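## Task

Move the tray so it rests entirely on the wall shelf. Neither the tray nor any dish may drop freely more than a few centimetres. At the end the risers must be in their original spots, and every item carried on the tray must still sit where it was on the tray. Arm bases in metres, with heading in degrees counter-clockwise from +x: arm1 x=-0.66 y=-1.47 z=+0.99 facing +89; arm2 x=+0.89 y=-1.24 z=+0.99 facing +180; arm3 x=-1.67 y=-0.86 z=+1.02 facing +1; arm4 x=+0.05 y=-0.75 z=+0.94 facing -89. Finish by releasing everything and pulling the arms away. A result that holds only because a robot is still supporting it is not a success.

## Robot and tools

ROBOTS. There are four identical i2rt Big YAM arms: arm1, arm2, arm3 and arm4. Each has six joints, a two-finger gripper and a wrist camera. With joints 1 and 6 at 0 and the hand level and pointing forward, the wrist camera sits on top of the hand and looks toward the fingertips. The hand reaches roughly 1.0 m from the joint-1 axis. The room camera cam_high is not on any arm. Each joint moves at its own speed, so the hand can swing wide on the way between postures.

FRAME. There is one shared scene frame. Its origin is on the floor and +z points up. The base positions and headings in the tasks are given in this frame. The hand point is midway between the fingertips. The hand's z axis runs along the fingers, and the fingers open and close along its y axis.

execute_actions. Arguments: actions and cameras. actions is a list holding zero or one action. An empty list only returns the state and images. An action is an object keyed by arm name. Each arm entry contains joints, an object of absolute joint targets (not offsets), so there is a separate entry per arm. The keys and their ranges are:
- joint1_rad: -2.879 to 2.879 rad, done within ±0.045. Turns the arm about its foot; positive is counter-clockwise seen from above; 0 points along the foot's facing.
- joint2_rad: 0 to 3.141 rad, ±0.14. Shoulder; 0 has the upper arm pointing back and roughly level; positive raises it, then swings it forward.
- joint3_rad: 0 to 3.019 rad, ±0.09. Elbow; 0 is fully folded; positive opens it.
- joint4_rad: -1.692 to 1.57 rad, ±0.055. Hand pitch; positive tilts the fingers up.
- joint5_rad: -1.57 to 1.57 rad, ±0.03. Sideways hand swing; positive goes to the arm's right.
- joint6_rad: -2.094 to 2.094 rad, ±0.035. Hand roll; positive is clockwise seen from behind the hand.
- gripper_m: 0 to 0.093 m, ±0.003. Fingertip gap. Grip force tops out near 50 to 62 N per pad, lower on some grippers.
All motions in one action begin together but may finish at different times. A joint or arm that is left out may still be driving toward an earlier target. An unknown key or an out-of-range value rejects the entire call, and nothing moves. cameras lists which images come back: arm1_cam_wrist, arm2_cam_wrist, arm3_cam_wrist, arm4_cam_wrist, cam_high, or all. Omitting it, null or ["all"] returns every camera; [] returns none. The pictures line gives the order of the images. Example action: {"arm1": {"joints": {"gripper_m": 0.05}}, "arm2": {"joints": {"joint1_rad": 0.3}}}.

wait: seconds, from 0 to 10. It commands nothing new and returns the same state and images as an empty action.

zoom_image: camera (one of the five names) and region [x0, y0, x1, y1] in pixels of that camera's latest full image, with the origin at the top-left. The region may be at most 504 by 504. The wrist images are 616x616 fisheye; cam_high is 504x504.

finished_scene: scene, the integer number of the scene being closed. It cannot be undone, and the result reports success. Replying without any tool call ends the run.

RESULT LINES. joint_status reports how each joint of the last accepted action ended:
- off_target: came to rest short and may still be pushing.
- contact_stop: the old target is dropped and the joint holds where it is.
- time_out: the joint keeps its target, or one at most 0.375, 0.375, 0.113, 0.225, 0.075 and 0.3 rad (joints 1 to 6) from where it stands, and keeps pushing. on_its_own names it, and it will move on by itself if the path clears.
- not_followed: shown after "joint command not followed" with a cause line. A built-in self- and arm-to-arm collision check held back the arm targets, although the gripper still moves. Those targets may be retried on later actions.
- limit_stop_at_motor_heat: the arm was stopped by overheating. Resend the target.
on_its_own lists what the call did not command; its "held at" value is the held target, not the current position. Joint torques follow the joint_positions order and include offsets, friction and noise, so they are never zero in free air. To stop a joint from pushing, send it its reported position. A target very close to the current position may not move the joint at all. A joint supporting a load will sag.

CAMERAS. Calibration is given in OpenCV form: K, D and T_world_to_cam map scene to camera. The actual cameras can be off by a few degrees and millimetres. Wrist-camera poses are derived from the reported joints, so joint errors add to them.

AVOID. A hard squeeze between two arms fails the task and ends the run, and a hard collision can too. No line reports that arms are touching, and the collision check may act too late; it also ignores fingers, gripper housings and wrist cameras. Arms do not wait for one another. The arm does not stop on contact; it keeps pushing hard, which heats the motors. At 85 °C a MOTOR HOT line appears. At 100 °C an OVER-TEMPERATURE FAULT drops that arm until it cools. A reported stop cancels the later execute_actions, wait and finished_scene calls in the same reply. Loose objects may occasionally get bumped by something. Do not knock anything off the work area or onto the floor, and avoid drops, slips and slams. Finish with the grippers open and the arms moved clear.

Each tool is called after "Call:" as name([rows], argument=value, ...), one row to a line, values as JSON.

## Session

Call:
execute_actions(actions=[])

Scene clock: 0.00 s.
Joint torques (N m, as the arm reports them, + toward a larger angle): no reading
Motor temperatures (°C, as the motors report them): arm1=[26 27 25 26 28 27] | arm2=[27 25 29 28 28 29] | arm3=[28 26 26 29 25 25] | arm4=[28 27 26 29 27 28]
arm1.joint_positions: joint1_rad=-1.652 joint2_rad=+0.460 joint3_rad=+1.365 joint4_rad=-1.344 joint5_rad=+0.004 joint6_rad=+0.411 gripper_m=+0.095
arm1.joint_status: not commanded
arm1.hand: x=-0.4818 y=-1.4837 z=+1.5413 quat_wxyz=(-0.524, -0.213, -0.821, -0.082) (m; scene frame)
arm2.joint_positions: joint1_rad=-0.681 joint2_rad=+0.487 joint3_rad=+1.411 joint4_rad=-1.408 joint5_rad=+0.184 joint6_rad=-0.086 gripper_m=+0.095
arm2.joint_status: not commanded
arm2.hand: x=+0.7895 y=-1.1142 z=+1.5551 quat_wxyz=(-0.267, +0.798, -0.296, -0.451) (m; scene frame)
arm3.joint_positions: joint1_rad=-0.713 joint2_rad=+0.552 joint3_rad=+1.425 joint4_rad=-1.336 joint5_rad=-0.038 joint6_rad=+0.030 gripper_m=+0.094
arm3.joint_status: not commanded
arm3.hand: x=-1.5093 y=-0.9893 z=+1.5918 quat_wxyz=(-0.498, -0.292, -0.802, +0.156) (m; scene frame)
arm4.joint_positions: joint1_rad=-0.589 joint2_rad=+0.553 joint3_rad=+1.388 joint4_rad=-1.346 joint5_rad=-0.005 joint6_rad=-0.307 gripper_m=+0.095
arm4.joint_status: not commanded
arm4.hand: x=-0.0559 y=-0.9240 z=+1.4879 quat_wxyz=(-0.169, -0.685, -0.526, +0.476) (m; scene frame)
pictures: arm1_cam_wrist, arm2_cam_wrist, arm3_cam_wrist, arm4_cam_wrist, cam_high
Images, in order (width x height): arm1_cam_wrist 616x616, arm2_cam_wrist 616x616, arm3_cam_wrist 616x616, arm4_cam_wrist 616x616, cam_high 504x504.

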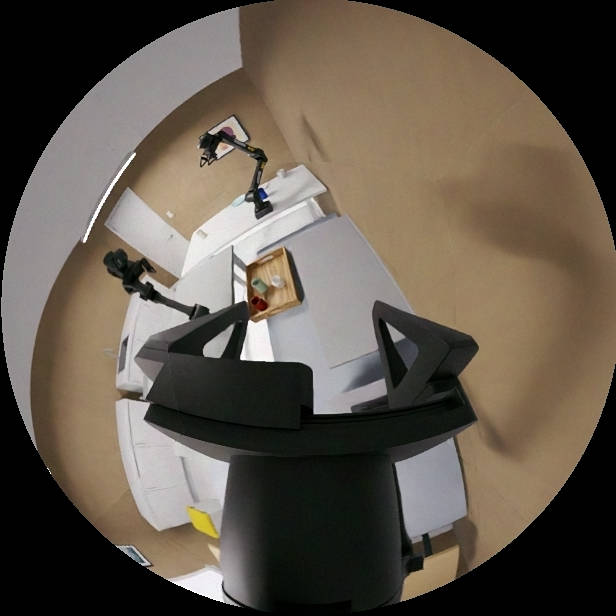

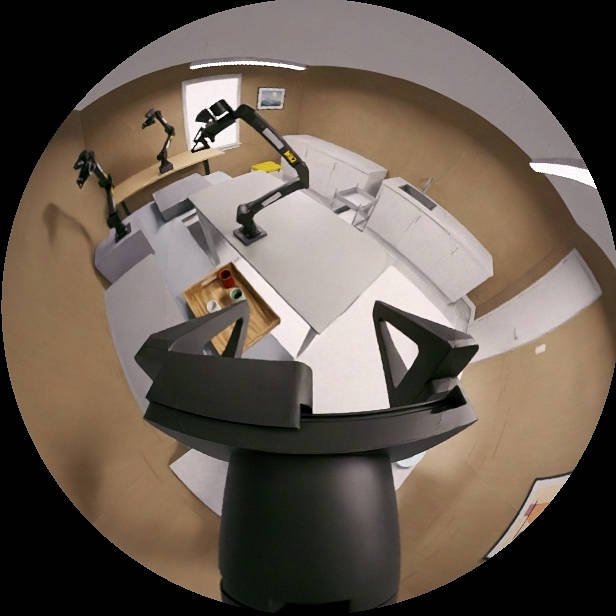

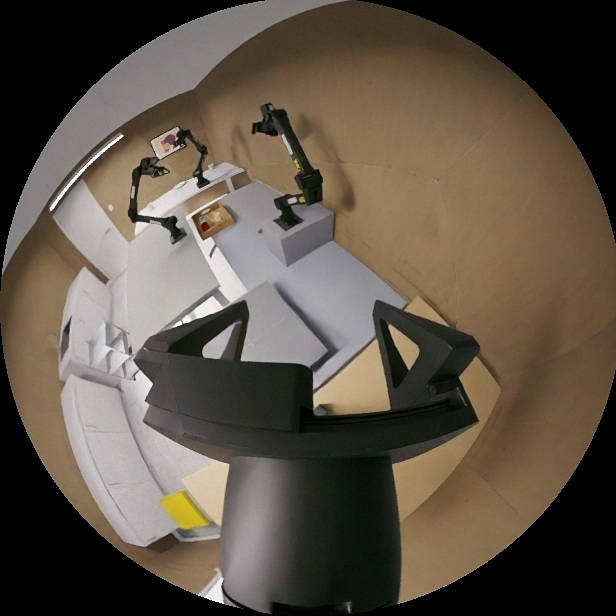

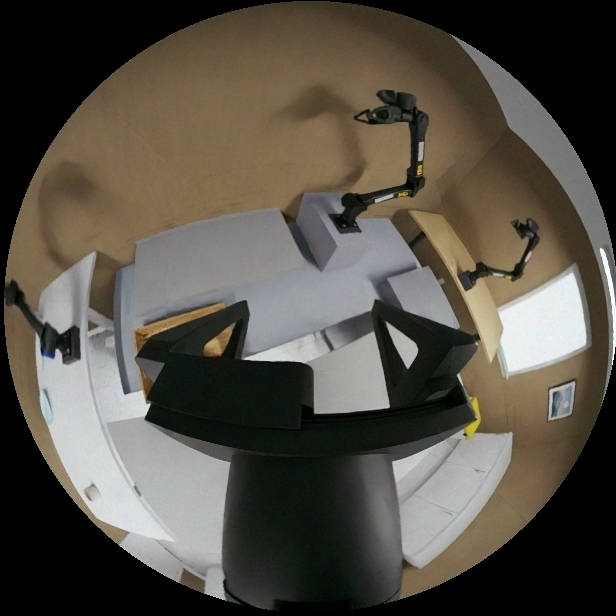

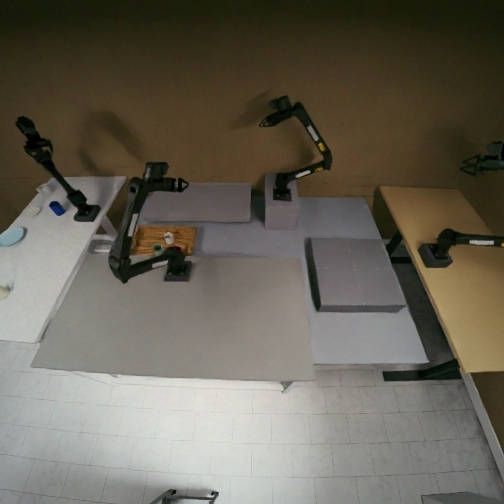

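Call:
zoom_image(camera="cam_high", region=[70, 150, 310, 300])

Call:
zoom_image(camera="arm1_cam_wrist", region=[220, 190, 400, 370])

Call:
zoom_image(camera="arm2_cam_wrist", region=[160, 240, 300, 360])

Region (70, 150, 310, 300) of cam_high's 504x504 image, scaled by 2.100, with more detail than that image has; it fills the top 315 rows of this view, and the rest is white.

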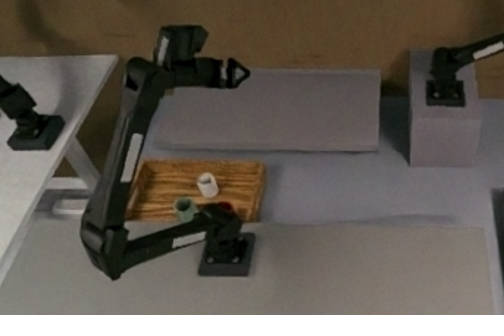

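Region (220, 190, 400, 370) of arm1_cam_wrist's 616x616 image, scaled by 2.800, with more detail than that image has.

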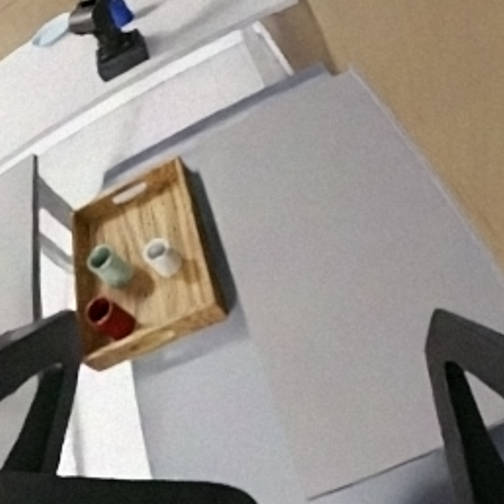

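Region (160, 240, 300, 360) of arm2_cam_wrist's 616x616 image, scaled by 3.600, with more detail than that image has; it fills the top 432 rows of this view, and the rest is white.

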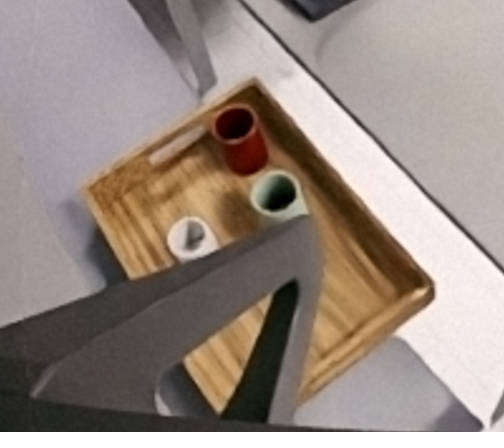

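Call:
execute_actions([
  {"arm2":{"joints":{"joint1_rad":-0.43,"joint2_rad":1.2,"joint3_rad":1.1,"joint4_rad":-1.47,"joint5_rad":0,"joint6_rad":0}},"arm4":{"joints":{"joint1_rad":0.0,"joint2_rad":1.4,"joint3_rad":1.3,"joint4_rad":-1.47,"joint5_rad":0,"joint6_rad":0}},"arm3":{"joints":{"joint1_rad":0.3,"joint2_rad":1.57,"joint3_rad":2.4,"joint4_rad":0,"joint5_rad":0,"joint6_rad":0}},"arm1":{"joints":{"joint1_rad":-1.3,"joint2_rad":0.9,"joint3_rad":0.7,"joint4_rad":-0.3,"joint5_rad":0,"joint6_rad":0}}},
])

Scene clock: 3.40 s.
Joint torques (N m, as the arm reports them, + toward a larger angle): arm1=[-0.02 -5.78  8.31  3.28  0.05 -0.21] | arm2=[ 0.11 -5.2  10.99 -0.18 -0.11  0.18] | arm3=[  0.74 -12.09   9.08   1.82  -0.01  -0.07] | arm4=[ 1.4  -9.21  8.25  0.16  0.11 -0.01]
Motor temperatures (°C, as the motors report them): arm1=[26 27 26 26 28 27] | arm2=[27 26 30 28 28 29] | arm3=[28 26 27 29 25 25] | arm4=[28 27 26 29 27 28]
arm1.joint_positions: joint1_rad=-1.309 joint2_rad=+0.907 joint3_rad=+0.712 joint4_rad=-0.320 joint5_rad=+0.001 joint6_rad=+0.014 gripper_m=+0.095
arm1.joint_status: all done
arm1.hand: x=-0.2384 y=-1.3608 z=+1.2573 quat_wxyz=(-0.493, +0.100, -0.862, -0.067) (m; scene frame)
arm2.joint_positions: joint1_rad=-0.435 joint2_rad=+1.195 joint3_rad=+1.083 joint4_rad=-1.462 joint5_rad=+0.002 joint6_rad=-0.011 gripper_m=+0.095
arm2.joint_status: all done
arm2.hand: x=+0.6005 y=-1.1024 z=+1.2159 quat_wxyz=(-0.002, +0.977, -0.212, -0.002) (m; scene frame)
arm3.joint_positions: joint1_rad=+0.303 joint2_rad=+1.558 joint3_rad=+2.374 joint4_rad=-0.015 joint5_rad=+0.000 joint6_rad=+0.010 gripper_m=+0.094
arm3.joint_status: all done
arm3.hand: x=-1.1717 y=-0.7040 z=+1.9846 quat_wxyz=(-0.912, +0.055, -0.375, -0.154) (m; scene frame)
arm4.joint_positions: joint1_rad=-0.001 joint2_rad=+1.390 joint3_rad=+1.296 joint4_rad=-1.460 joint5_rad=-0.001 joint6_rad=-0.008 gripper_m=+0.095
arm4.joint_status: all done
arm4.hand: x=+0.0587 y=-1.1541 z=+1.1692 quat_wxyz=(-0.002, -0.700, -0.714, +0.005) (m; scene frame)
pictures: arm1_cam_wrist, arm2_cam_wrist, arm3_cam_wrist, arm4_cam_wrist, cam_high
camera_calibration (this result's frames):
arm1_cam_wrist: T_world_to_cam=[[0.2401, -0.970741, 0.0036919, -1.27066], [-0.888926, -0.221389, -0.400996, -0.00607876], [0.39008, 0.0929972, -0.916073, 1.49117], [0, 0, 0, 1]] pos_world=[-0.281994, -1.3735, 1.36827]
arm2_cam_wrist: T_world_to_cam=[[0.40169, 0.91575, 0.0068234, 0.759067], [0.752686, -0.334388, 0.567141, -1.50617], [0.521642, -0.222679, -0.823592, 0.563431], [0, 0, 0, 1]] pos_world=[0.534856, -1.0733, 1.31307]
arm3_cam_wrist: T_world_to_cam=[[0.325565, -0.945487, -0.00788259, -0.264749], [0.145875, 0.0584636, -0.987574, 2.17752], [0.934199, 0.32037, 0.156957, 1.1325], [0, 0, 0, 1]] pos_world=[-1.28943, -0.740442, 1.97062]
arm4_cam_wrist: T_world_to_cam=[[-0.999848, -0.00543034, 0.0165916, 0.0351891], [0.00515059, 0.816327, 0.577567, 0.269097], [-0.0166805, 0.577564, -0.816175, 1.74846], [0, 0, 0, 1]] pos_world=[0.062963, -1.22933, 1.27105]
Images, in order (width x height): arm1_cam_wrist 616x616, arm2_cam_wrist 616x616, arm3_cam_wrist 616x616, arm4_cam_wrist 616x616, cam_high 504x504.

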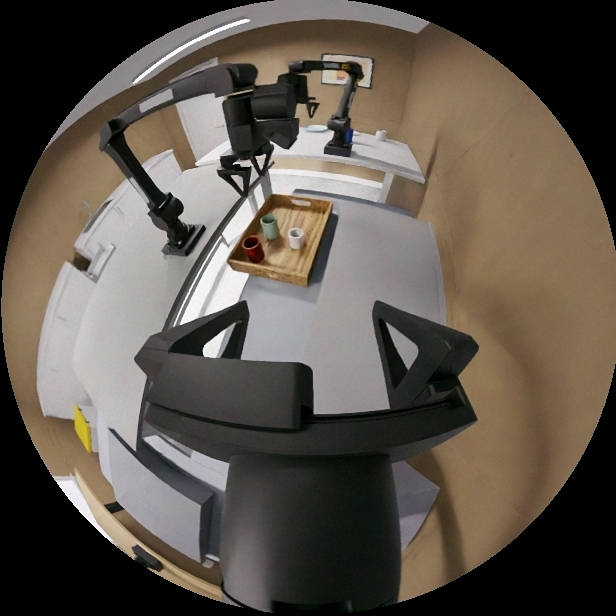

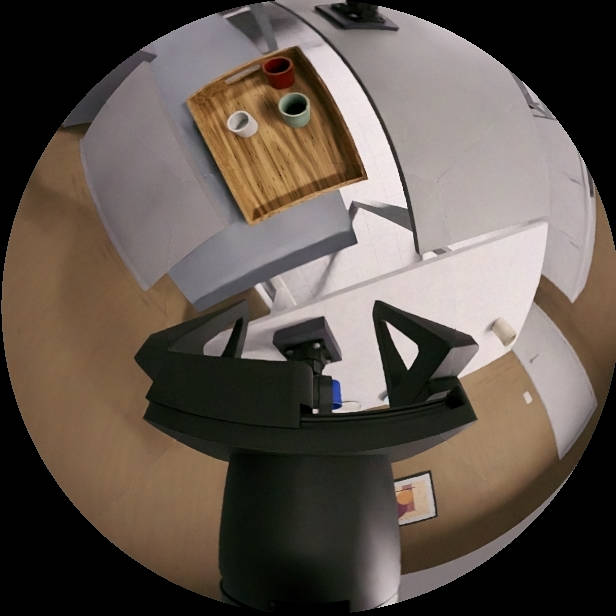

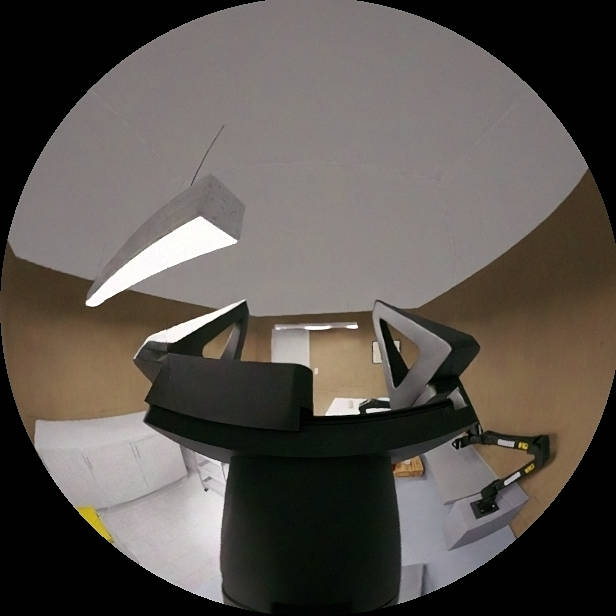

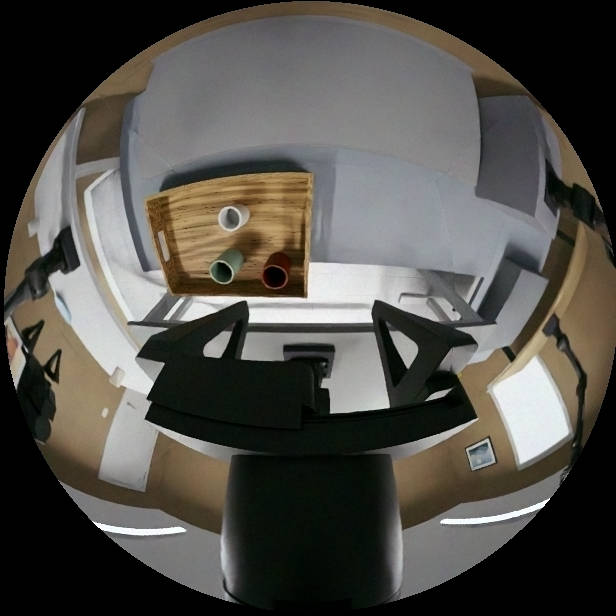

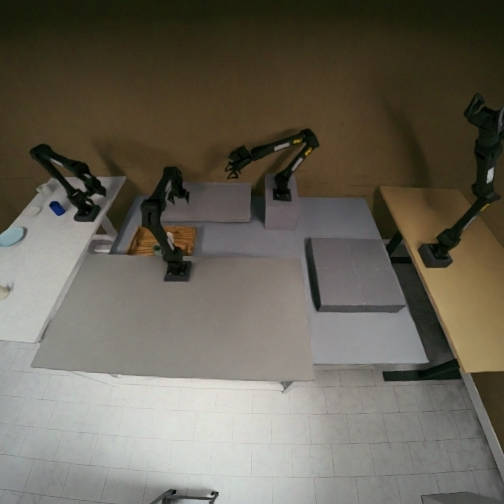

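Call:
execute_actions([
  {"arm2":{"joints":{"joint1_rad":-0.39,"joint2_rad":1.838,"joint3_rad":0.79,"joint4_rad":-0.523,"joint6_rad":-1.96}},"arm4":{"joints":{"joint2_rad":1.5,"joint3_rad":0.53,"joint4_rad":-0.28,"gripper_m":0.06}},"arm3":{"joints":{"joint2_rad":0.6,"joint3_rad":1.0}},"arm1":{"joints":{"joint1_rad":-1.0,"joint2_rad":1.5,"joint3_rad":0.45,"joint4_rad":0.9}}},
], cameras=["arm1_cam_wrist","arm2_cam_wrist","arm4_cam_wrist","cam_high"])

Scene clock: 7.63 s.
Joint torques (N m, as the arm reports them, + toward a larger angle): arm1=[ 0.47 -7.36  5.7   3.49  0.02 -0.15] | arm2=[-0.08 -9.07  5.96  0.32 -0.2  -0.02] | arm3=[ 0.66 -0.01 10.94  1.78 -0.01 -0.07] | arm4=[ 1.39 -6.74  5.13  1.51  0.11 -0.01]
Motor temperatures (°C, as the motors report them): arm1=[26 27 27 26 28 27] | arm2=[27 26 31 28 28 29] | arm3=[28 26 28 29 25 25] | arm4=[28 27 27 29 27 28]
arm1.joint_positions: joint1_rad=-1.006 joint2_rad=+1.484 joint3_rad=+0.444 joint4_rad=+0.879 joint5_rad=+0.001 joint6_rad=+0.013 gripper_m=+0.095
arm1.joint_status: all done
arm1.hand: x=-0.2378 y=-1.2082 z=+1.1274 quat_wxyz=(-0.617, +0.200, -0.739, -0.182) (m; scene frame)
arm2.joint_positions: joint1_rad=-0.394 joint2_rad=+1.832 joint3_rad=+0.779 joint4_rad=-0.532 joint5_rad=+0.002 joint6_rad=-1.949 gripper_m=+0.095
arm2.joint_status: all done
arm2.hand: x=+0.5505 y=-1.0953 z=+0.8980 quat_wxyz=(+0.002, +0.714, +0.701, +0.003) (m; scene frame)
arm3.joint_positions: joint1_rad=+0.303 joint2_rad=+0.599 joint3_rad=+0.982 joint4_rad=+0.003 joint5_rad=+0.000 joint6_rad=+0.010 gripper_m=+0.094
arm3.joint_status: all done
arm3.hand: x=-1.3539 y=-0.7622 z=+1.6567 quat_wxyz=(-0.816, +0.084, -0.555, -0.139) (m; scene frame)
arm4.joint_positions: joint1_rad=-0.001 joint2_rad=+1.488 joint3_rad=+0.531 joint4_rad=-0.294 joint5_rad=-0.001 joint6_rad=-0.008 gripper_m=+0.060
arm4.joint_status: all done
arm4.hand: x=+0.0568 y=-1.1026 z=+0.9035 quat_wxyz=(-0.109, -0.691, -0.705, +0.112) (m; scene frame)
pictures: arm1_cam_wrist, arm2_cam_wrist, arm4_cam_wrist, cam_high
camera_calibration (this result's frames):
arm1_cam_wrist: T_world_to_cam=[[0.517223, -0.855849, -0.00179436, -0.911234], [-0.614925, -0.370163, -0.696309, 0.194584], [0.595271, 0.36125, -0.71774, 1.50701], [0, 0, 0, 1]] pos_world=[-0.306116, -1.25226, 1.2155]
arm2_cam_wrist: T_world_to_cam=[[-0.999975, 0.0054328, -0.00447664, 0.559531], [0.00189635, 0.820309, 0.571917, 0.387902], [0.00677934, 0.571895, -0.820299, 1.48008], [0, 0, 0, 1]] pos_world=[0.548747, -1.16769, 0.994766]
arm4_cam_wrist: T_world_to_cam=[[-0.999897, -0.00189866, 0.0142186, 0.0439944], [0.00258123, 0.951208, 0.308538, 0.772408], [-0.0141107, 0.308543, -0.951106, 1.32702], [0, 0, 0, 1]] pos_world=[0.0607212, -1.14408, 1.02319]
Images, in order (width x height): arm1_cam_wrist 616x616, arm2_cam_wrist 616x616, arm4_cam_wrist 616x616, cam_high 504x504.

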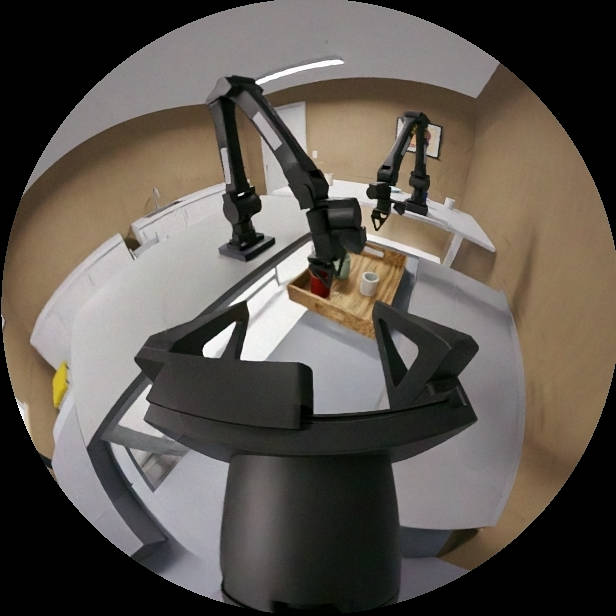

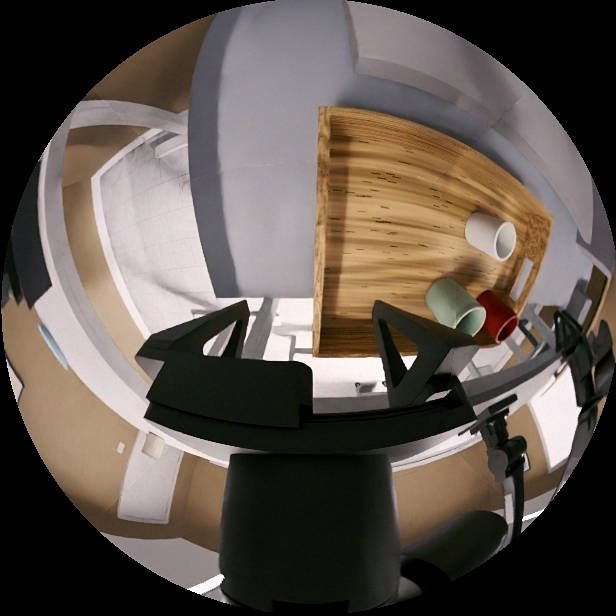

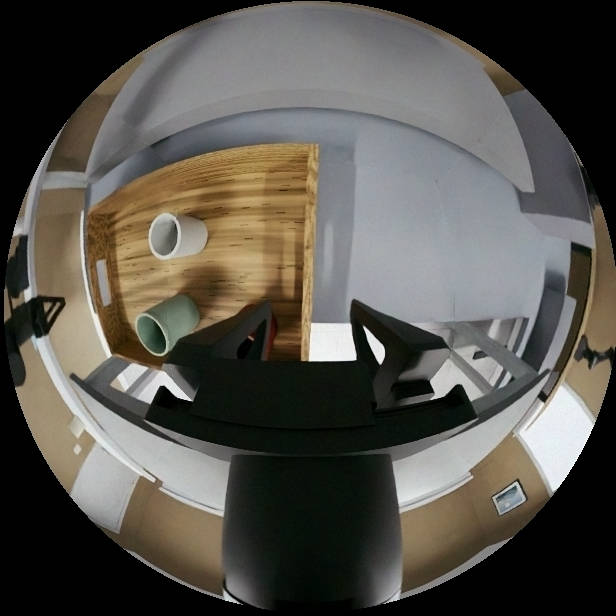

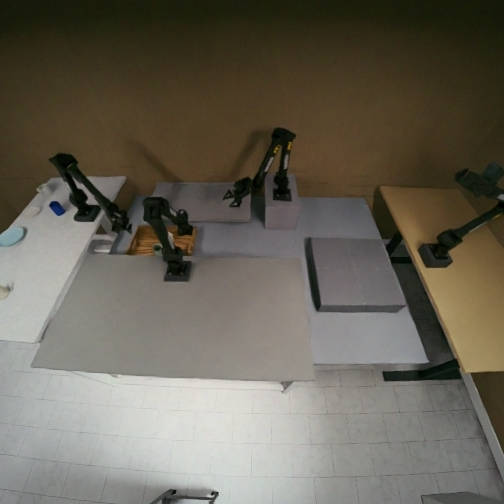

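Call:
execute_actions([
  {"arm2":{"joints":{"joint1_rad":-0.425,"joint2_rad":2.207,"joint3_rad":0.87,"joint4_rad":-0.225,"joint6_rad":-2.0,"gripper_m":0.07}},"arm4":{"joints":{"joint2_rad":1.98,"joint3_rad":0.57,"joint4_rad":0.165,"gripper_m":0.045}},"arm1":{"joints":{"joint1_rad":-0.85,"joint2_rad":2.1,"joint3_rad":0.6,"joint4_rad":1.3}}},
], cameras=["arm1_cam_wrist","arm2_cam_wrist","arm4_cam_wrist"])

Scene clock: 9.63 s.
Joint torques (N m, as the arm reports them, + toward a larger angle): arm1=[ -1.07 -13.33   1.73   3.62   0.04  -0.14] | arm2=[ -0.92 -12.06   3.03   0.29  -0.19  -0.02] | arm3=[ 0.65  0.23 10.97  1.73 -0.01 -0.07] | arm4=[ 1.37 -9.21  2.97  1.49  0.11 -0.01]
Motor temperatures (°C, as the motors report them): arm1=[26 27 27 26 28 27] | arm2=[27 26 31 28 28 29] | arm3=[28 26 29 29 25 25] | arm4=[28 27 27 29 27 28]
arm1.joint_positions: joint1_rad=-0.850 joint2_rad=+2.089 joint3_rad=+0.597 joint4_rad=+1.280 joint5_rad=+0.001 joint6_rad=+0.013 gripper_m=+0.095
arm1.joint_status: all done
arm1.hand: x=-0.2499 y=-1.1157 z=+0.9762 quat_wxyz=(-0.583, +0.262, -0.736, -0.224) (m; scene frame)
arm2.joint_positions: joint1_rad=-0.420 joint2_rad=+2.217 joint3_rad=+0.865 joint4_rad=-0.234 joint5_rad=+0.002 joint6_rad=-1.989 gripper_m=+0.070
arm2.joint_status: all done
arm2.hand: x=+0.5425 y=-1.0808 z=+0.7704 quat_wxyz=(+0.003, +0.709, +0.706, +0.003) (m; scene frame)
arm3.joint_positions: joint1_rad=+0.303 joint2_rad=+0.599 joint3_rad=+0.982 joint4_rad=+0.003 joint5_rad=+0.000 joint6_rad=+0.010 gripper_m=+0.094
arm3.joint_status: not commanded
arm3.hand: x=-1.3539 y=-0.7622 z=+1.6567 quat_wxyz=(-0.816, +0.084, -0.555, -0.139) (m; scene frame)
arm4.joint_positions: joint1_rad=-0.001 joint2_rad=+1.964 joint3_rad=+0.556 joint4_rad=+0.151 joint5_rad=-0.001 joint6_rad=-0.008 gripper_m=+0.045
arm4.joint_status: all done
arm4.hand: x=+0.0563 y=-1.1138 z=+0.7792 quat_wxyz=(-0.107, -0.692, -0.706, +0.110) (m; scene frame)
pictures: arm1_cam_wrist, arm2_cam_wrist, arm4_cam_wrist
camera_calibration (this result's frames):
arm1_cam_wrist: T_world_to_cam=[[0.64427, -0.764793, -0.00274305, -0.691803], [-0.575818, -0.482709, -0.659868, -0.0353659], [0.503339, 0.426713, -0.751376, 1.45516], [0, 0, 0, 1]] pos_world=[-0.307093, -1.16709, 1.06814]
arm2_cam_wrist: T_world_to_cam=[[-0.999948, -0.00868267, -0.00527911, 0.536161], [-0.0101425, 0.820987, 0.570857, 0.457103], [-0.000622475, 0.570881, -0.821033, 1.37062], [0, 0, 0, 1]] pos_world=[0.541622, -1.15308, 0.867217]
arm4_cam_wrist: T_world_to_cam=[[-0.999896, -0.00195125, 0.014272, 0.045139], [0.00262877, 0.949427, 0.313976, 0.815255], [-0.0141629, 0.31398, -0.949324, 1.21688], [0, 0, 0, 1]] pos_world=[0.0602257, -1.15601, 0.898597]
Images, in order (width x height): arm1_cam_wrist 616x616, arm2_cam_wrist 616x616, arm4_cam_wrist 616x616.

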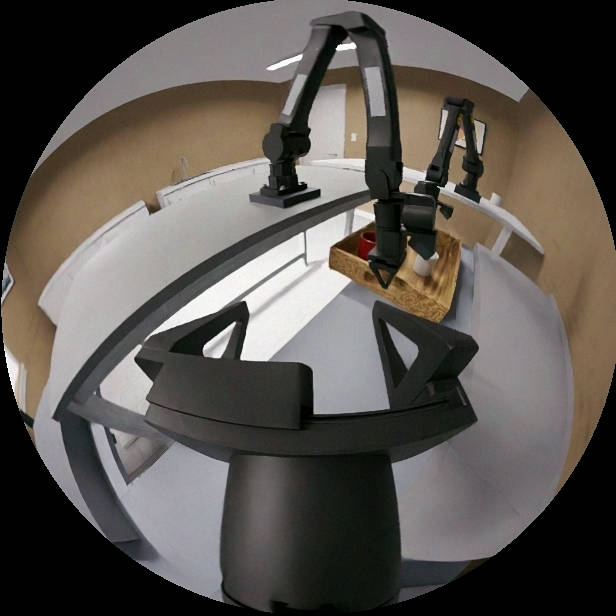

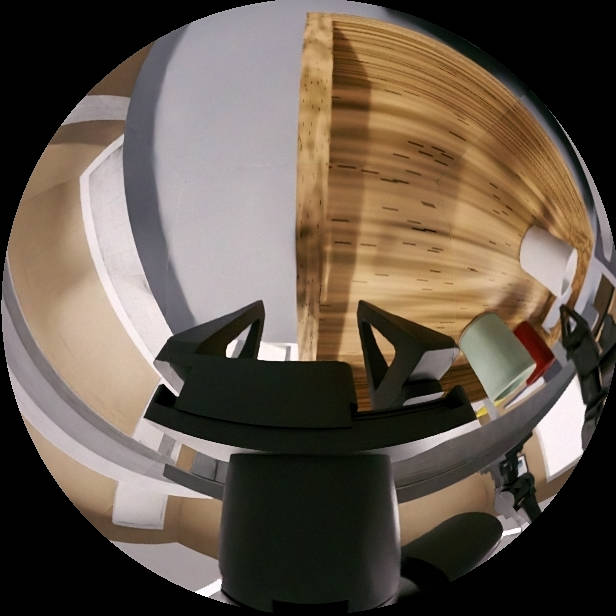

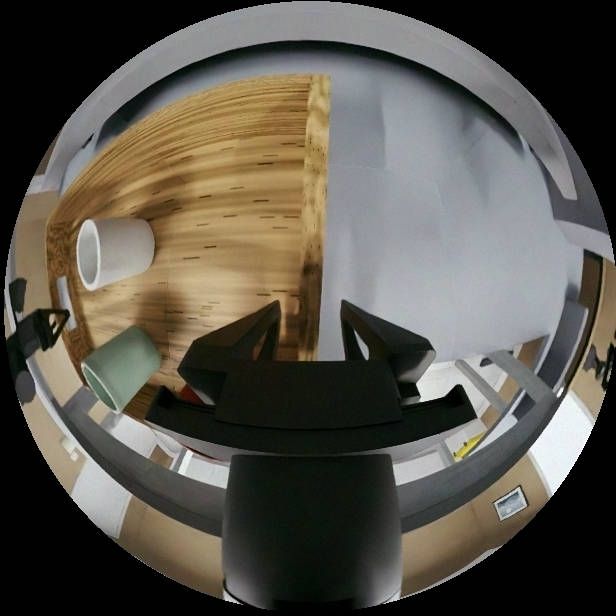

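Call:
zoom_image(camera="arm1_cam_wrist", region=[310, 180, 490, 330])

Call:
zoom_image(camera="arm4_cam_wrist", region=[0, 230, 140, 400])

Region (310, 180, 490, 330) of arm1_cam_wrist's 616x616 image, scaled by 2.800, with more detail than that image has.

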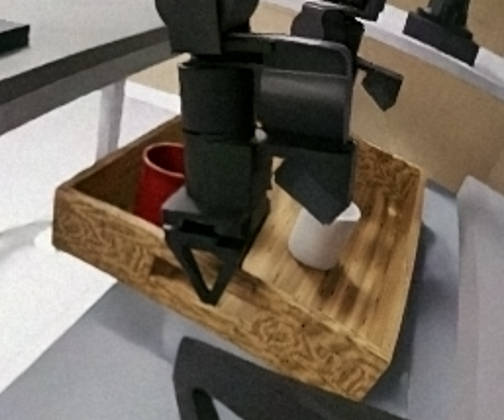

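Region (0, 230, 140, 400) of arm4_cam_wrist's 616x616 image, scaled by 2.965, with more detail than that image has; it fills the left 415 columns of this view, and the rest is white.

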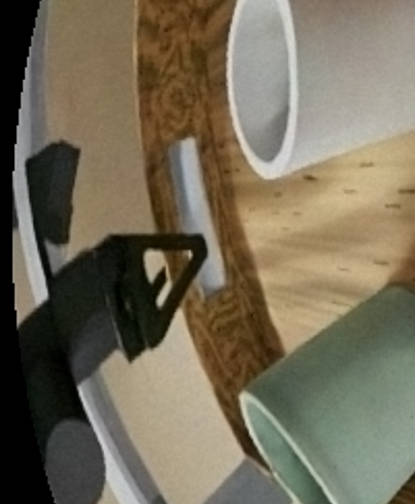

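Call:
execute_actions([
  {"arm2":{"joints":{"joint6_rad":-1.95,"gripper_m":0}},"arm4":{"joints":{"joint6_rad":0.03,"gripper_m":0}}},
], cameras=["arm4_cam_wrist","arm2_cam_wrist"])

Scene clock: 10.67 s.
Joint torques (N m, as the arm reports them, + toward a larger angle): arm1=[ -1.03 -12.6    1.84   3.34   0.1   -0.14] | arm2=[ -0.89 -12.06   3.08   0.24  -0.24   0.19] | arm3=[ 0.69  0.23 10.96  1.73  0.   -0.07] | arm4=[ 1.34 -9.24  2.94  1.49  0.21 -0.08]
Motor temperatures (°C, as the motors report them): arm1=[26 27 27 26 28 27] | arm2=[27 26 31 28 28 29] | arm3=[28 26 29 29 25 25] | arm4=[28 27 27 29 27 28]
arm1.joint_positions: joint1_rad=-0.850 joint2_rad=+2.089 joint3_rad=+0.597 joint4_rad=+1.280 joint5_rad=+0.001 joint6_rad=+0.013 gripper_m=+0.095
arm1.joint_status: not commanded
arm1.hand: x=-0.2499 y=-1.1157 z=+0.9762 quat_wxyz=(-0.583, +0.262, -0.736, -0.224) (m; scene frame)
arm2.joint_positions: joint1_rad=-0.421 joint2_rad=+2.217 joint3_rad=+0.864 joint4_rad=-0.233 joint5_rad=+0.003 joint6_rad=-1.963 gripper_m=+0.012
arm2.joint_status: gripper_m off_target (ended at +0.012, target +0.000); the others done
arm2.hand: x=+0.5431 y=-1.0806 z=+0.7703 quat_wxyz=(+0.003, +0.718, +0.696, +0.004) (m; scene frame)
arm3.joint_positions: joint1_rad=+0.303 joint2_rad=+0.599 joint3_rad=+0.982 joint4_rad=+0.003 joint5_rad=+0.000 joint6_rad=+0.010 gripper_m=+0.094
arm3.joint_status: not commanded
arm3.hand: x=-1.3539 y=-0.7622 z=+1.6567 quat_wxyz=(-0.816, +0.084, -0.555, -0.139) (m; scene frame)
arm4.joint_positions: joint1_rad=-0.001 joint2_rad=+1.964 joint3_rad=+0.556 joint4_rad=+0.151 joint5_rad=-0.003 joint6_rad=+0.028 gripper_m=+0.012
arm4.joint_status: gripper_m off_target (ended at +0.012, target +0.000); the others done
arm4.hand: x=+0.0567 y=-1.1142 z=+0.7792 quat_wxyz=(-0.110, -0.704, -0.693, +0.107) (m; scene frame)
pictures: arm2_cam_wrist, arm4_cam_wrist
camera_calibration (this result's frames):
arm2_cam_wrist: T_world_to_cam=[[-0.999812, 0.0183978, -0.00607063, 0.566637], [0.0116235, 0.820334, 0.571767, 0.443745], [0.0154992, 0.571589, -0.820394, 1.36193], [0, 0, 0, 1]] pos_world=[0.540264, -1.15291, 0.867039]
arm4_cam_wrist: T_world_to_cam=[[-0.999495, 0.0317736, 0.000736519, 0.0936996], [0.0304024, 0.949092, 0.313529, 0.813929], [0.00926293, 0.313393, -0.949578, 1.21527], [0, 0, 0, 1]] pos_world=[0.0576499, -1.15633, 0.898738]
Images, in order (width x height): arm2_cam_wrist 616x616, arm4_cam_wrist 616x616.

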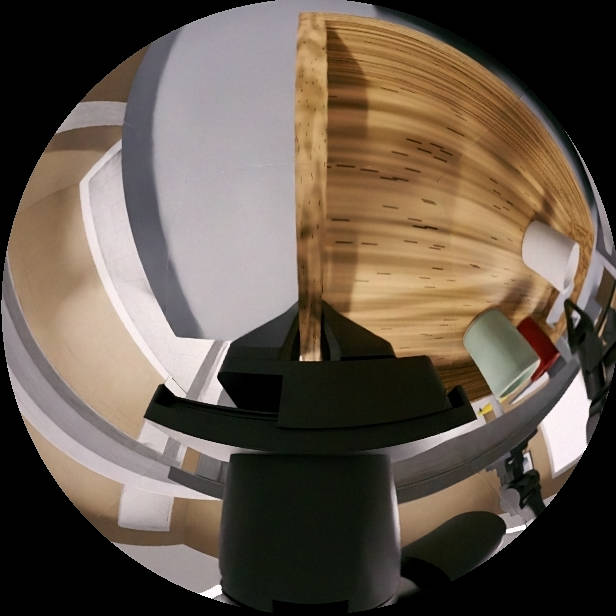

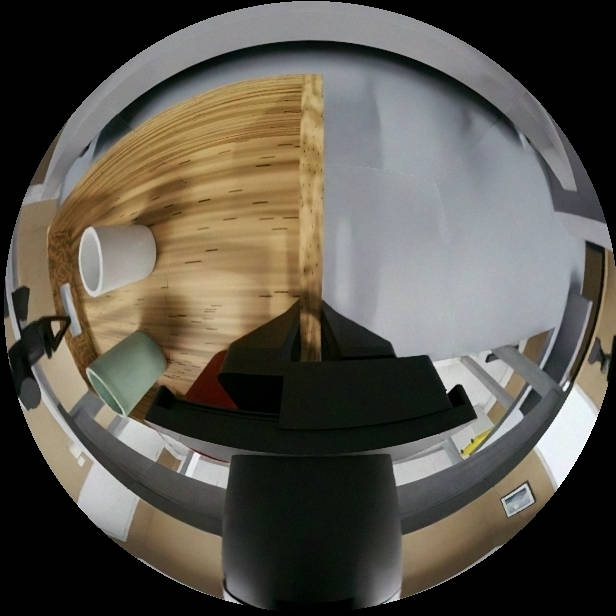

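Call:
execute_actions([
  {"arm2":{"joints":{"joint2_rad":2.09,"joint3_rad":0.84,"joint4_rad":-0.33}},"arm4":{"joints":{"joint2_rad":1.805,"joint3_rad":0.545,"joint4_rad":0.01}}},
], cameras=["arm1_cam_wrist"])

Scene clock: 11.93 s.
Joint torques (N m, as the arm reports them, + toward a larger angle): arm1=[ -0.78 -12.86   1.88   3.43   0.03  -0.13] | arm2=[ -0.42 -14.32   2.7   -0.85  -0.04  -0.04] | arm3=[ 0.68  0.22 10.96  1.72  0.   -0.07] | arm4=[  1.34 -14.47   3.23   0.82   0.41  -0.42]
Motor temperatures (°C, as the motors report them): arm1=[26 27 27 26 28 27] | arm2=[27 26 30 28 28 29] | arm3=[28 26 30 29 25 25] | arm4=[28 27 27 29 27 28]
arm1.joint_positions: joint1_rad=-0.850 joint2_rad=+2.089 joint3_rad=+0.597 joint4_rad=+1.280 joint5_rad=+0.001 joint6_rad=+0.013 gripper_m=+0.095
arm1.joint_status: not commanded
arm1.hand: x=-0.2499 y=-1.1157 z=+0.9762 quat_wxyz=(-0.583, +0.262, -0.736, -0.224) (m; scene frame)
arm2.joint_positions: joint1_rad=-0.423 joint2_rad=+2.134 joint3_rad=+0.846 joint4_rad=-0.308 joint5_rad=-0.002 joint6_rad=-1.936 gripper_m=+0.012
arm2.joint_status: all done
arm2.hand: x=+0.5443 y=-1.0813 z=+0.7991 quat_wxyz=(+0.008, +0.728, +0.686, +0.003) (m; scene frame)
arm3.joint_positions: joint1_rad=+0.303 joint2_rad=+0.599 joint3_rad=+0.982 joint4_rad=+0.003 joint5_rad=+0.000 joint6_rad=+0.010 gripper_m=+0.094
arm3.joint_status: not commanded
arm3.hand: x=-1.3539 y=-0.7622 z=+1.6567 quat_wxyz=(-0.816, +0.084, -0.555, -0.139) (m; scene frame)
arm4.joint_positions: joint1_rad=-0.001 joint2_rad=+1.858 joint3_rad=+0.538 joint4_rad=+0.014 joint5_rad=-0.008 joint6_rad=+0.060 gripper_m=+0.012
arm4.joint_status: all done
arm4.hand: x=+0.0577 y=-1.0999 z=+0.8028 quat_wxyz=(-0.095, -0.717, -0.685, +0.086) (m; scene frame)
pictures: arm1_cam_wrist
camera_calibration (this result's frames):
arm1_cam_wrist: T_world_to_cam=[[0.64427, -0.764793, -0.00274305, -0.691803], [-0.575818, -0.482709, -0.659868, -0.0353659], [0.503339, 0.426713, -0.751376, 1.45516], [0, 0, 0, 1]] pos_world=[-0.307093, -1.16709, 1.06814]
Images, in order (width x height): arm1_cam_wrist 616x616.

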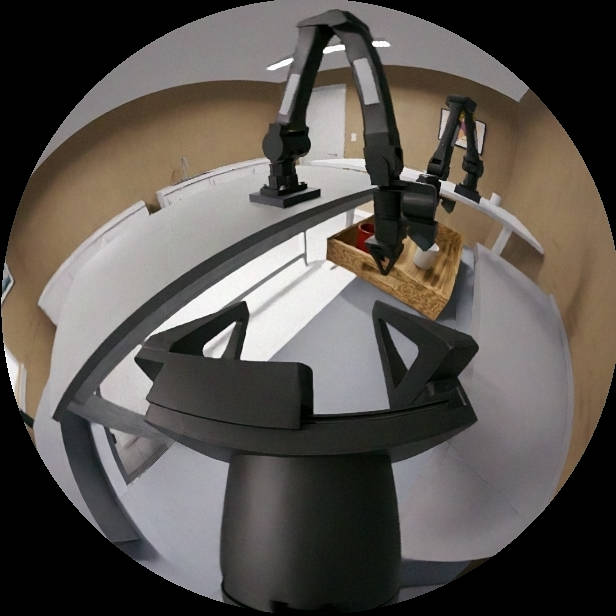

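Call:
execute_actions([
  {"arm2":{"joints":{"joint2_rad":1.96,"joint3_rad":0.822,"joint4_rad":-0.41}},"arm4":{"joints":{"joint2_rad":1.64,"joint3_rad":0.555,"joint4_rad":-0.105}}},
], cameras=[])

Call:
execute_actions([
  {"arm2":{"joints":{"joint2_rad":1.826,"joint3_rad":0.82,"joint4_rad":-0.54}},"arm4":{"joints":{"joint2_rad":1.47,"joint3_rad":0.58,"joint4_rad":-0.295}}},
], cameras=["arm1_cam_wrist","arm4_cam_wrist"])

Scene clock: 13.10 s.
Joint torques (N m, as the arm reports them, + toward a larger angle): arm1=[ -0.4  -12.83   2.04   3.56   0.07  -0.2 ] | arm2=[ -0.61 -13.68   4.41  -0.41   0.28   0.07] | arm3=[ 0.66  0.19 10.96  1.73 -0.01 -0.07] | arm4=[  1.27 -13.52   5.18   1.31   0.4   -0.33]
Motor temperatures (°C, as the motors report them): arm1=[26 28 27 26 28 27] | arm2=[27 26 30 28 28 29] | arm3=[28 26 30 29 25 25] | arm4=[28 27 27 29 27 28]
arm1.joint_positions: joint1_rad=-0.850 joint2_rad=+2.089 joint3_rad=+0.597 joint4_rad=+1.280 joint5_rad=+0.001 joint6_rad=+0.013 gripper_m=+0.095
arm1.joint_status: not commanded
arm1.hand: x=-0.2499 y=-1.1157 z=+0.9762 quat_wxyz=(-0.583, +0.262, -0.736, -0.224) (m; scene frame)
arm2.joint_positions: joint1_rad=-0.423 joint2_rad=+2.003 joint3_rad=+0.817 joint4_rad=-0.400 joint5_rad=-0.008 joint6_rad=-1.949 gripper_m=+0.012
arm2.joint_status: all done
arm2.hand: x=+0.5440 y=-1.0825 z=+0.8432 quat_wxyz=(+0.005, +0.724, +0.690, -0.002) (m; scene frame)
arm3.joint_positions: joint1_rad=+0.303 joint2_rad=+0.599 joint3_rad=+0.982 joint4_rad=+0.003 joint5_rad=+0.000 joint6_rad=+0.010 gripper_m=+0.094
arm3.joint_status: not commanded
arm3.hand: x=-1.3539 y=-0.7622 z=+1.6567 quat_wxyz=(-0.816, +0.084, -0.555, -0.139) (m; scene frame)
arm4.joint_positions: joint1_rad=+0.000 joint2_rad=+1.690 joint3_rad=+0.535 joint4_rad=-0.114 joint5_rad=-0.008 joint6_rad=+0.048 gripper_m=+0.012
arm4.joint_status: all done
arm4.hand: x=+0.0581 y=-1.1085 z=+0.8498 quat_wxyz=(-0.108, -0.711, -0.687, +0.100) (m; scene frame)
pictures: none
No camera images: the call's "cameras" was empty. Leave "cameras" out to get every camera's image.

Scene clock: 14.03 s.
Joint torques (N m, as the arm reports them, + toward a larger angle): arm1=[ -0.55 -12.53   2.13   3.15   0.02  -0.19] | arm2=[ -0.69 -12.99   5.68  -0.43   0.1   -0.04] | arm3=[ 0.68  0.22 10.96  1.73  0.   -0.07] | arm4=[  1.25 -11.91   8.19   1.08   0.42  -0.48]
Motor temperatures (°C, as the motors report them): arm1=[26 28 27 26 28 27] | arm2=[27 26 30 28 28 29] | arm3=[28 26 30 29 25 25] | arm4=[28 28 27 29 27 28]
arm1.joint_positions: joint1_rad=-0.850 joint2_rad=+2.089 joint3_rad=+0.597 joint4_rad=+1.280 joint5_rad=+0.001 joint6_rad=+0.013 gripper_m=+0.095
arm1.joint_status: not commanded
arm1.hand: x=-0.2499 y=-1.1157 z=+0.9762 quat_wxyz=(-0.583, +0.262, -0.736, -0.224) (m; scene frame)
arm2.joint_positions: joint1_rad=-0.423 joint2_rad=+1.868 joint3_rad=+0.812 joint4_rad=-0.528 joint5_rad=-0.005 joint6_rad=-1.936 gripper_m=+0.012
arm2.joint_status: all done
arm2.hand: x=+0.5437 y=-1.0817 z=+0.8916 quat_wxyz=(+0.003, +0.728, +0.686, +0.000) (m; scene frame)
arm3.joint_positions: joint1_rad=+0.303 joint2_rad=+0.599 joint3_rad=+0.982 joint4_rad=+0.003 joint5_rad=+0.000 joint6_rad=+0.010 gripper_m=+0.094
arm3.joint_status: not commanded
arm3.hand: x=-1.3539 y=-0.7622 z=+1.6567 quat_wxyz=(-0.816, +0.084, -0.555, -0.139) (m; scene frame)
arm4.joint_positions: joint1_rad=+0.000 joint2_rad=+1.514 joint3_rad=+0.535 joint4_rad=-0.297 joint5_rad=-0.009 joint6_rad=+0.062 gripper_m=+0.012
arm4.joint_status: all done
arm4.hand: x=+0.0586 y=-1.0997 z=+0.8959 quat_wxyz=(-0.106, -0.716, -0.683, +0.096) (m; scene frame)
pictures: arm1_cam_wrist, arm4_cam_wrist
camera_calibration (this result's frames):
arm1_cam_wrist: T_world_to_cam=[[0.64427, -0.764793, -0.00274305, -0.691803], [-0.575818, -0.482709, -0.659868, -0.0353659], [0.503339, 0.426713, -0.751376, 1.45516], [0, 0, 0, 1]] pos_world=[-0.307093, -1.16709, 1.06814]
arm4_cam_wrist: T_world_to_cam=[[-0.998078, 0.0606027, -0.0129151, 0.138886], [0.0528388, 0.941279, 0.333469, 0.735802], [0.0323659, 0.332146, -0.942673, 1.33456], [0, 0, 0, 1]] pos_world=[0.0565462, -1.14428, 1.01448]
Images, in order (width x height): arm1_cam_wrist 616x616, arm4_cam_wrist 616x616.

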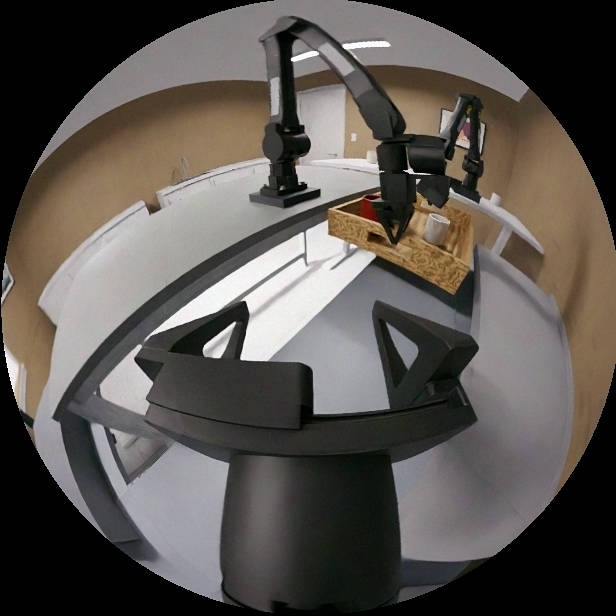

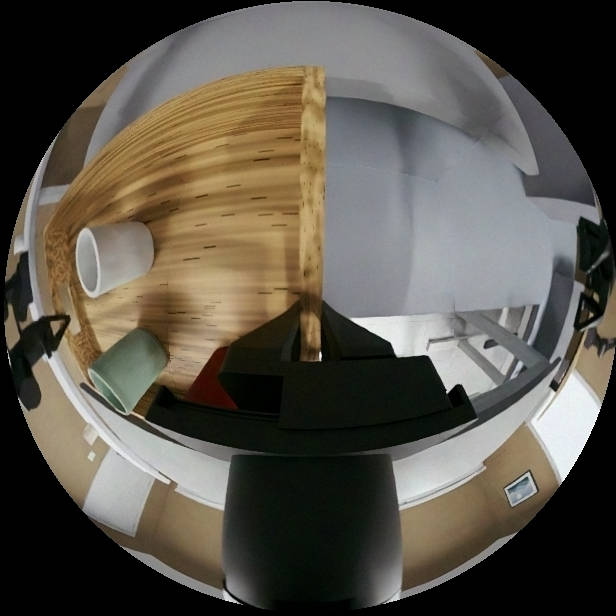

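Call:
execute_actions([
  {"arm2":{"joints":{"joint2_rad":1.697,"joint3_rad":0.85,"joint4_rad":-0.685}},"arm4":{"joints":{"joint2_rad":1.345,"joint3_rad":0.665,"joint4_rad":-0.486}},"arm1":{"joints":{"joint1_rad":-0.5}}},
], cameras=["arm1_cam_wrist"])

Call:
execute_actions([
  {"arm2":{"joints":{"joint1_rad":-0.22,"joint2_rad":1.688,"joint3_rad":0.815,"joint4_rad":-0.666,"joint6_rad":-1.76}},"arm4":{"joints":{"joint1_rad":-0.045,"joint2_rad":1.535,"joint3_rad":0.85,"joint4_rad":-0.5,"joint6_rad":-0.02}}},
], cameras=["arm1_cam_wrist","arm2_cam_wrist"])

Scene clock: 15.63 s.
Joint torques (N m, as the arm reports them, + toward a larger angle): arm1=[ -1.6  -13.38   1.87   3.11   0.06  -0.21] | arm2=[ -0.74 -11.99   8.78  -0.9    0.11   0.01] | arm3=[ 0.68  0.2  10.96  1.73 -0.01 -0.07] | arm4=[  0.96 -11.25  11.06   0.99   0.68  -0.49]
Motor temperatures (°C, as the motors report them): arm1=[26 28 26 26 28 27] | arm2=[27 27 31 28 28 29] | arm3=[28 26 31 29 25 25] | arm4=[28 28 27 29 27 28]
arm1.joint_positions: joint1_rad=-0.491 joint2_rad=+2.089 joint3_rad=+0.597 joint4_rad=+1.280 joint5_rad=-0.001 joint6_rad=+0.012 gripper_m=+0.095
arm1.joint_status: all done
arm1.hand: x=-0.3992 y=-0.9938 z=+0.9785 quat_wxyz=(-0.535, +0.389, -0.676, -0.326) (m; scene frame)
arm2.joint_positions: joint1_rad=-0.423 joint2_rad=+1.735 joint3_rad=+0.817 joint4_rad=-0.662 joint5_rad=-0.005 joint6_rad=-1.942 gripper_m=+0.012
arm2.joint_status: all done
arm2.hand: x=+0.5460 y=-1.0829 z=+0.9409 quat_wxyz=(+0.001, +0.726, +0.688, -0.001) (m; scene frame)
arm3.joint_positions: joint1_rad=+0.303 joint2_rad=+0.599 joint3_rad=+0.982 joint4_rad=+0.003 joint5_rad=+0.000 joint6_rad=+0.010 gripper_m=+0.094
arm3.joint_status: not commanded
arm3.hand: x=-1.3539 y=-0.7622 z=+1.6567 quat_wxyz=(-0.816, +0.084, -0.555, -0.139) (m; scene frame)
arm4.joint_positions: joint1_rad=+0.003 joint2_rad=+1.389 joint3_rad=+0.593 joint4_rad=-0.486 joint5_rad=-0.016 joint6_rad=+0.059 gripper_m=+0.012
arm4.joint_status: all done
arm4.hand: x=+0.0609 y=-1.1044 z=+0.9421 quat_wxyz=(-0.106, -0.714, -0.686, +0.091) (m; scene frame)
pictures: arm1_cam_wrist
camera_calibration (this result's frames):
arm1_cam_wrist: T_world_to_cam=[[0.87245, -0.488672, -0.00550508, -0.134231], [-0.368958, -0.651248, -0.663134, -0.142629], [0.32047, 0.580582, -0.748481, 1.55712], [0, 0, 0, 1]] pos_world=[-0.434523, -1.06252, 1.07015]
Images, in order (width x height): arm1_cam_wrist 616x616.

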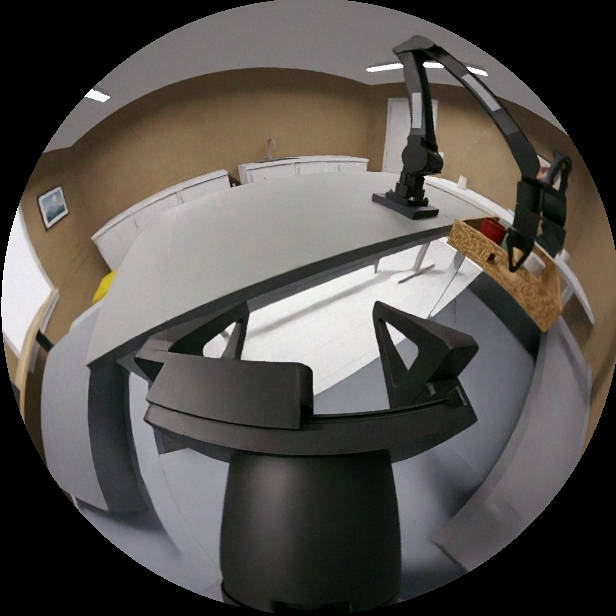

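Scene clock: 17.67 s.
Joint torques (N m, as the arm reports them, + toward a larger angle): arm1=[ -0.84 -12.88   2.06   3.56   0.08  -0.23] | arm2=[ -0.51 -12.57   7.52  -0.41   0.11  -0.1 ] | arm3=[ 0.7   0.22 10.96  1.72  0.   -0.07] | arm4=[  0.05 -13.32  10.02   1.17   0.48  -0.58]
Motor temperatures (°C, as the motors report them): arm1=[26 28 26 26 28 27] | arm2=[27 27 31 28 28 29] | arm3=[28 26 31 29 25 25] | arm4=[28 28 28 29 27 28]
arm1.joint_positions: joint1_rad=-0.491 joint2_rad=+2.089 joint3_rad=+0.597 joint4_rad=+1.280 joint5_rad=-0.001 joint6_rad=+0.012 gripper_m=+0.095
arm1.joint_status: not commanded
arm1.hand: x=-0.3992 y=-0.9938 z=+0.9785 quat_wxyz=(-0.535, +0.389, -0.676, -0.326) (m; scene frame)
arm2.joint_positions: joint1_rad=-0.218 joint2_rad=+1.735 joint3_rad=+0.795 joint4_rad=-0.656 joint5_rad=-0.005 joint6_rad=-1.740 gripper_m=+0.012
arm2.joint_status: all done
arm2.hand: x=+0.5317 y=-1.1590 z=+0.9357 quat_wxyz=(+0.008, +0.725, +0.689, +0.004) (m; scene frame)
arm3.joint_positions: joint1_rad=+0.303 joint2_rad=+0.599 joint3_rad=+0.982 joint4_rad=+0.003 joint5_rad=+0.000 joint6_rad=+0.010 gripper_m=+0.094
arm3.joint_status: not commanded
arm3.hand: x=-1.3539 y=-0.7622 z=+1.6567 quat_wxyz=(-0.816, +0.084, -0.555, -0.139) (m; scene frame)
arm4.joint_positions: joint1_rad=-0.033 joint2_rad=+1.568 joint3_rad=+0.794 joint4_rad=-0.505 joint5_rad=-0.011 joint6_rad=+0.020 gripper_m=+0.012
arm4.joint_status: joint6_rad time_out (moved -0.038 of -0.079); the others done
arm4.on_its_own: joint6_rad reads +0.020 and still pushes toward -0.020 since a time_out
arm4.hand: x=+0.0457 y=-1.1801 z=+0.9422 quat_wxyz=(-0.102, -0.713, -0.686, +0.099) (m; scene frame)
pictures: arm1_cam_wrist, arm2_cam_wrist
camera_calibration (this result's frames):
arm1_cam_wrist: T_world_to_cam=[[0.87245, -0.488672, -0.00550508, -0.134231], [-0.368958, -0.651248, -0.663134, -0.142629], [0.32047, 0.580582, -0.748481, 1.55712], [0, 0, 0, 1]] pos_world=[-0.434523, -1.06252, 1.07015]
arm2_cam_wrist: T_world_to_cam=[[-0.99918, 0.0378951, -0.0142766, 0.587589], [0.0231434, 0.823677, 0.566586, 0.416221], [0.0332301, 0.565791, -0.823879, 1.52973], [0, 0, 0, 1]] pos_world=[0.526641, -1.23061, 1.03288]
Images, in order (width x height): arm1_cam_wrist 616x616, arm2_cam_wrist 616x616.

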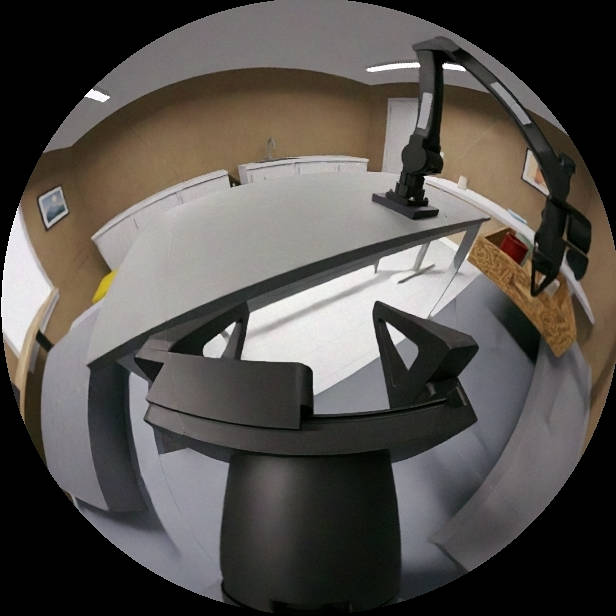

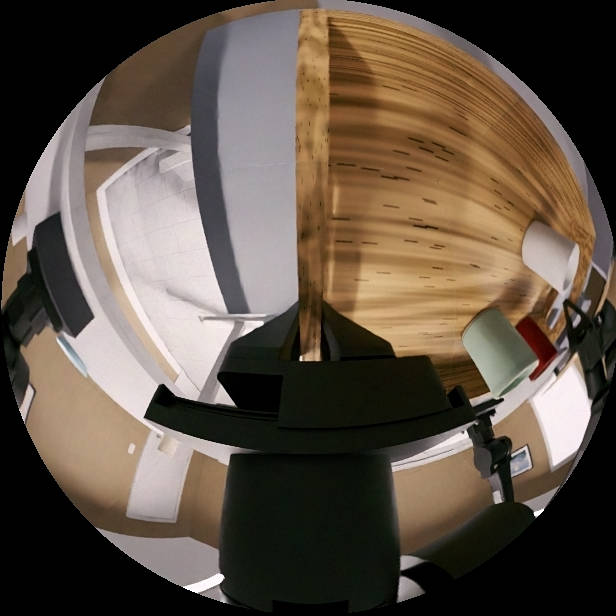

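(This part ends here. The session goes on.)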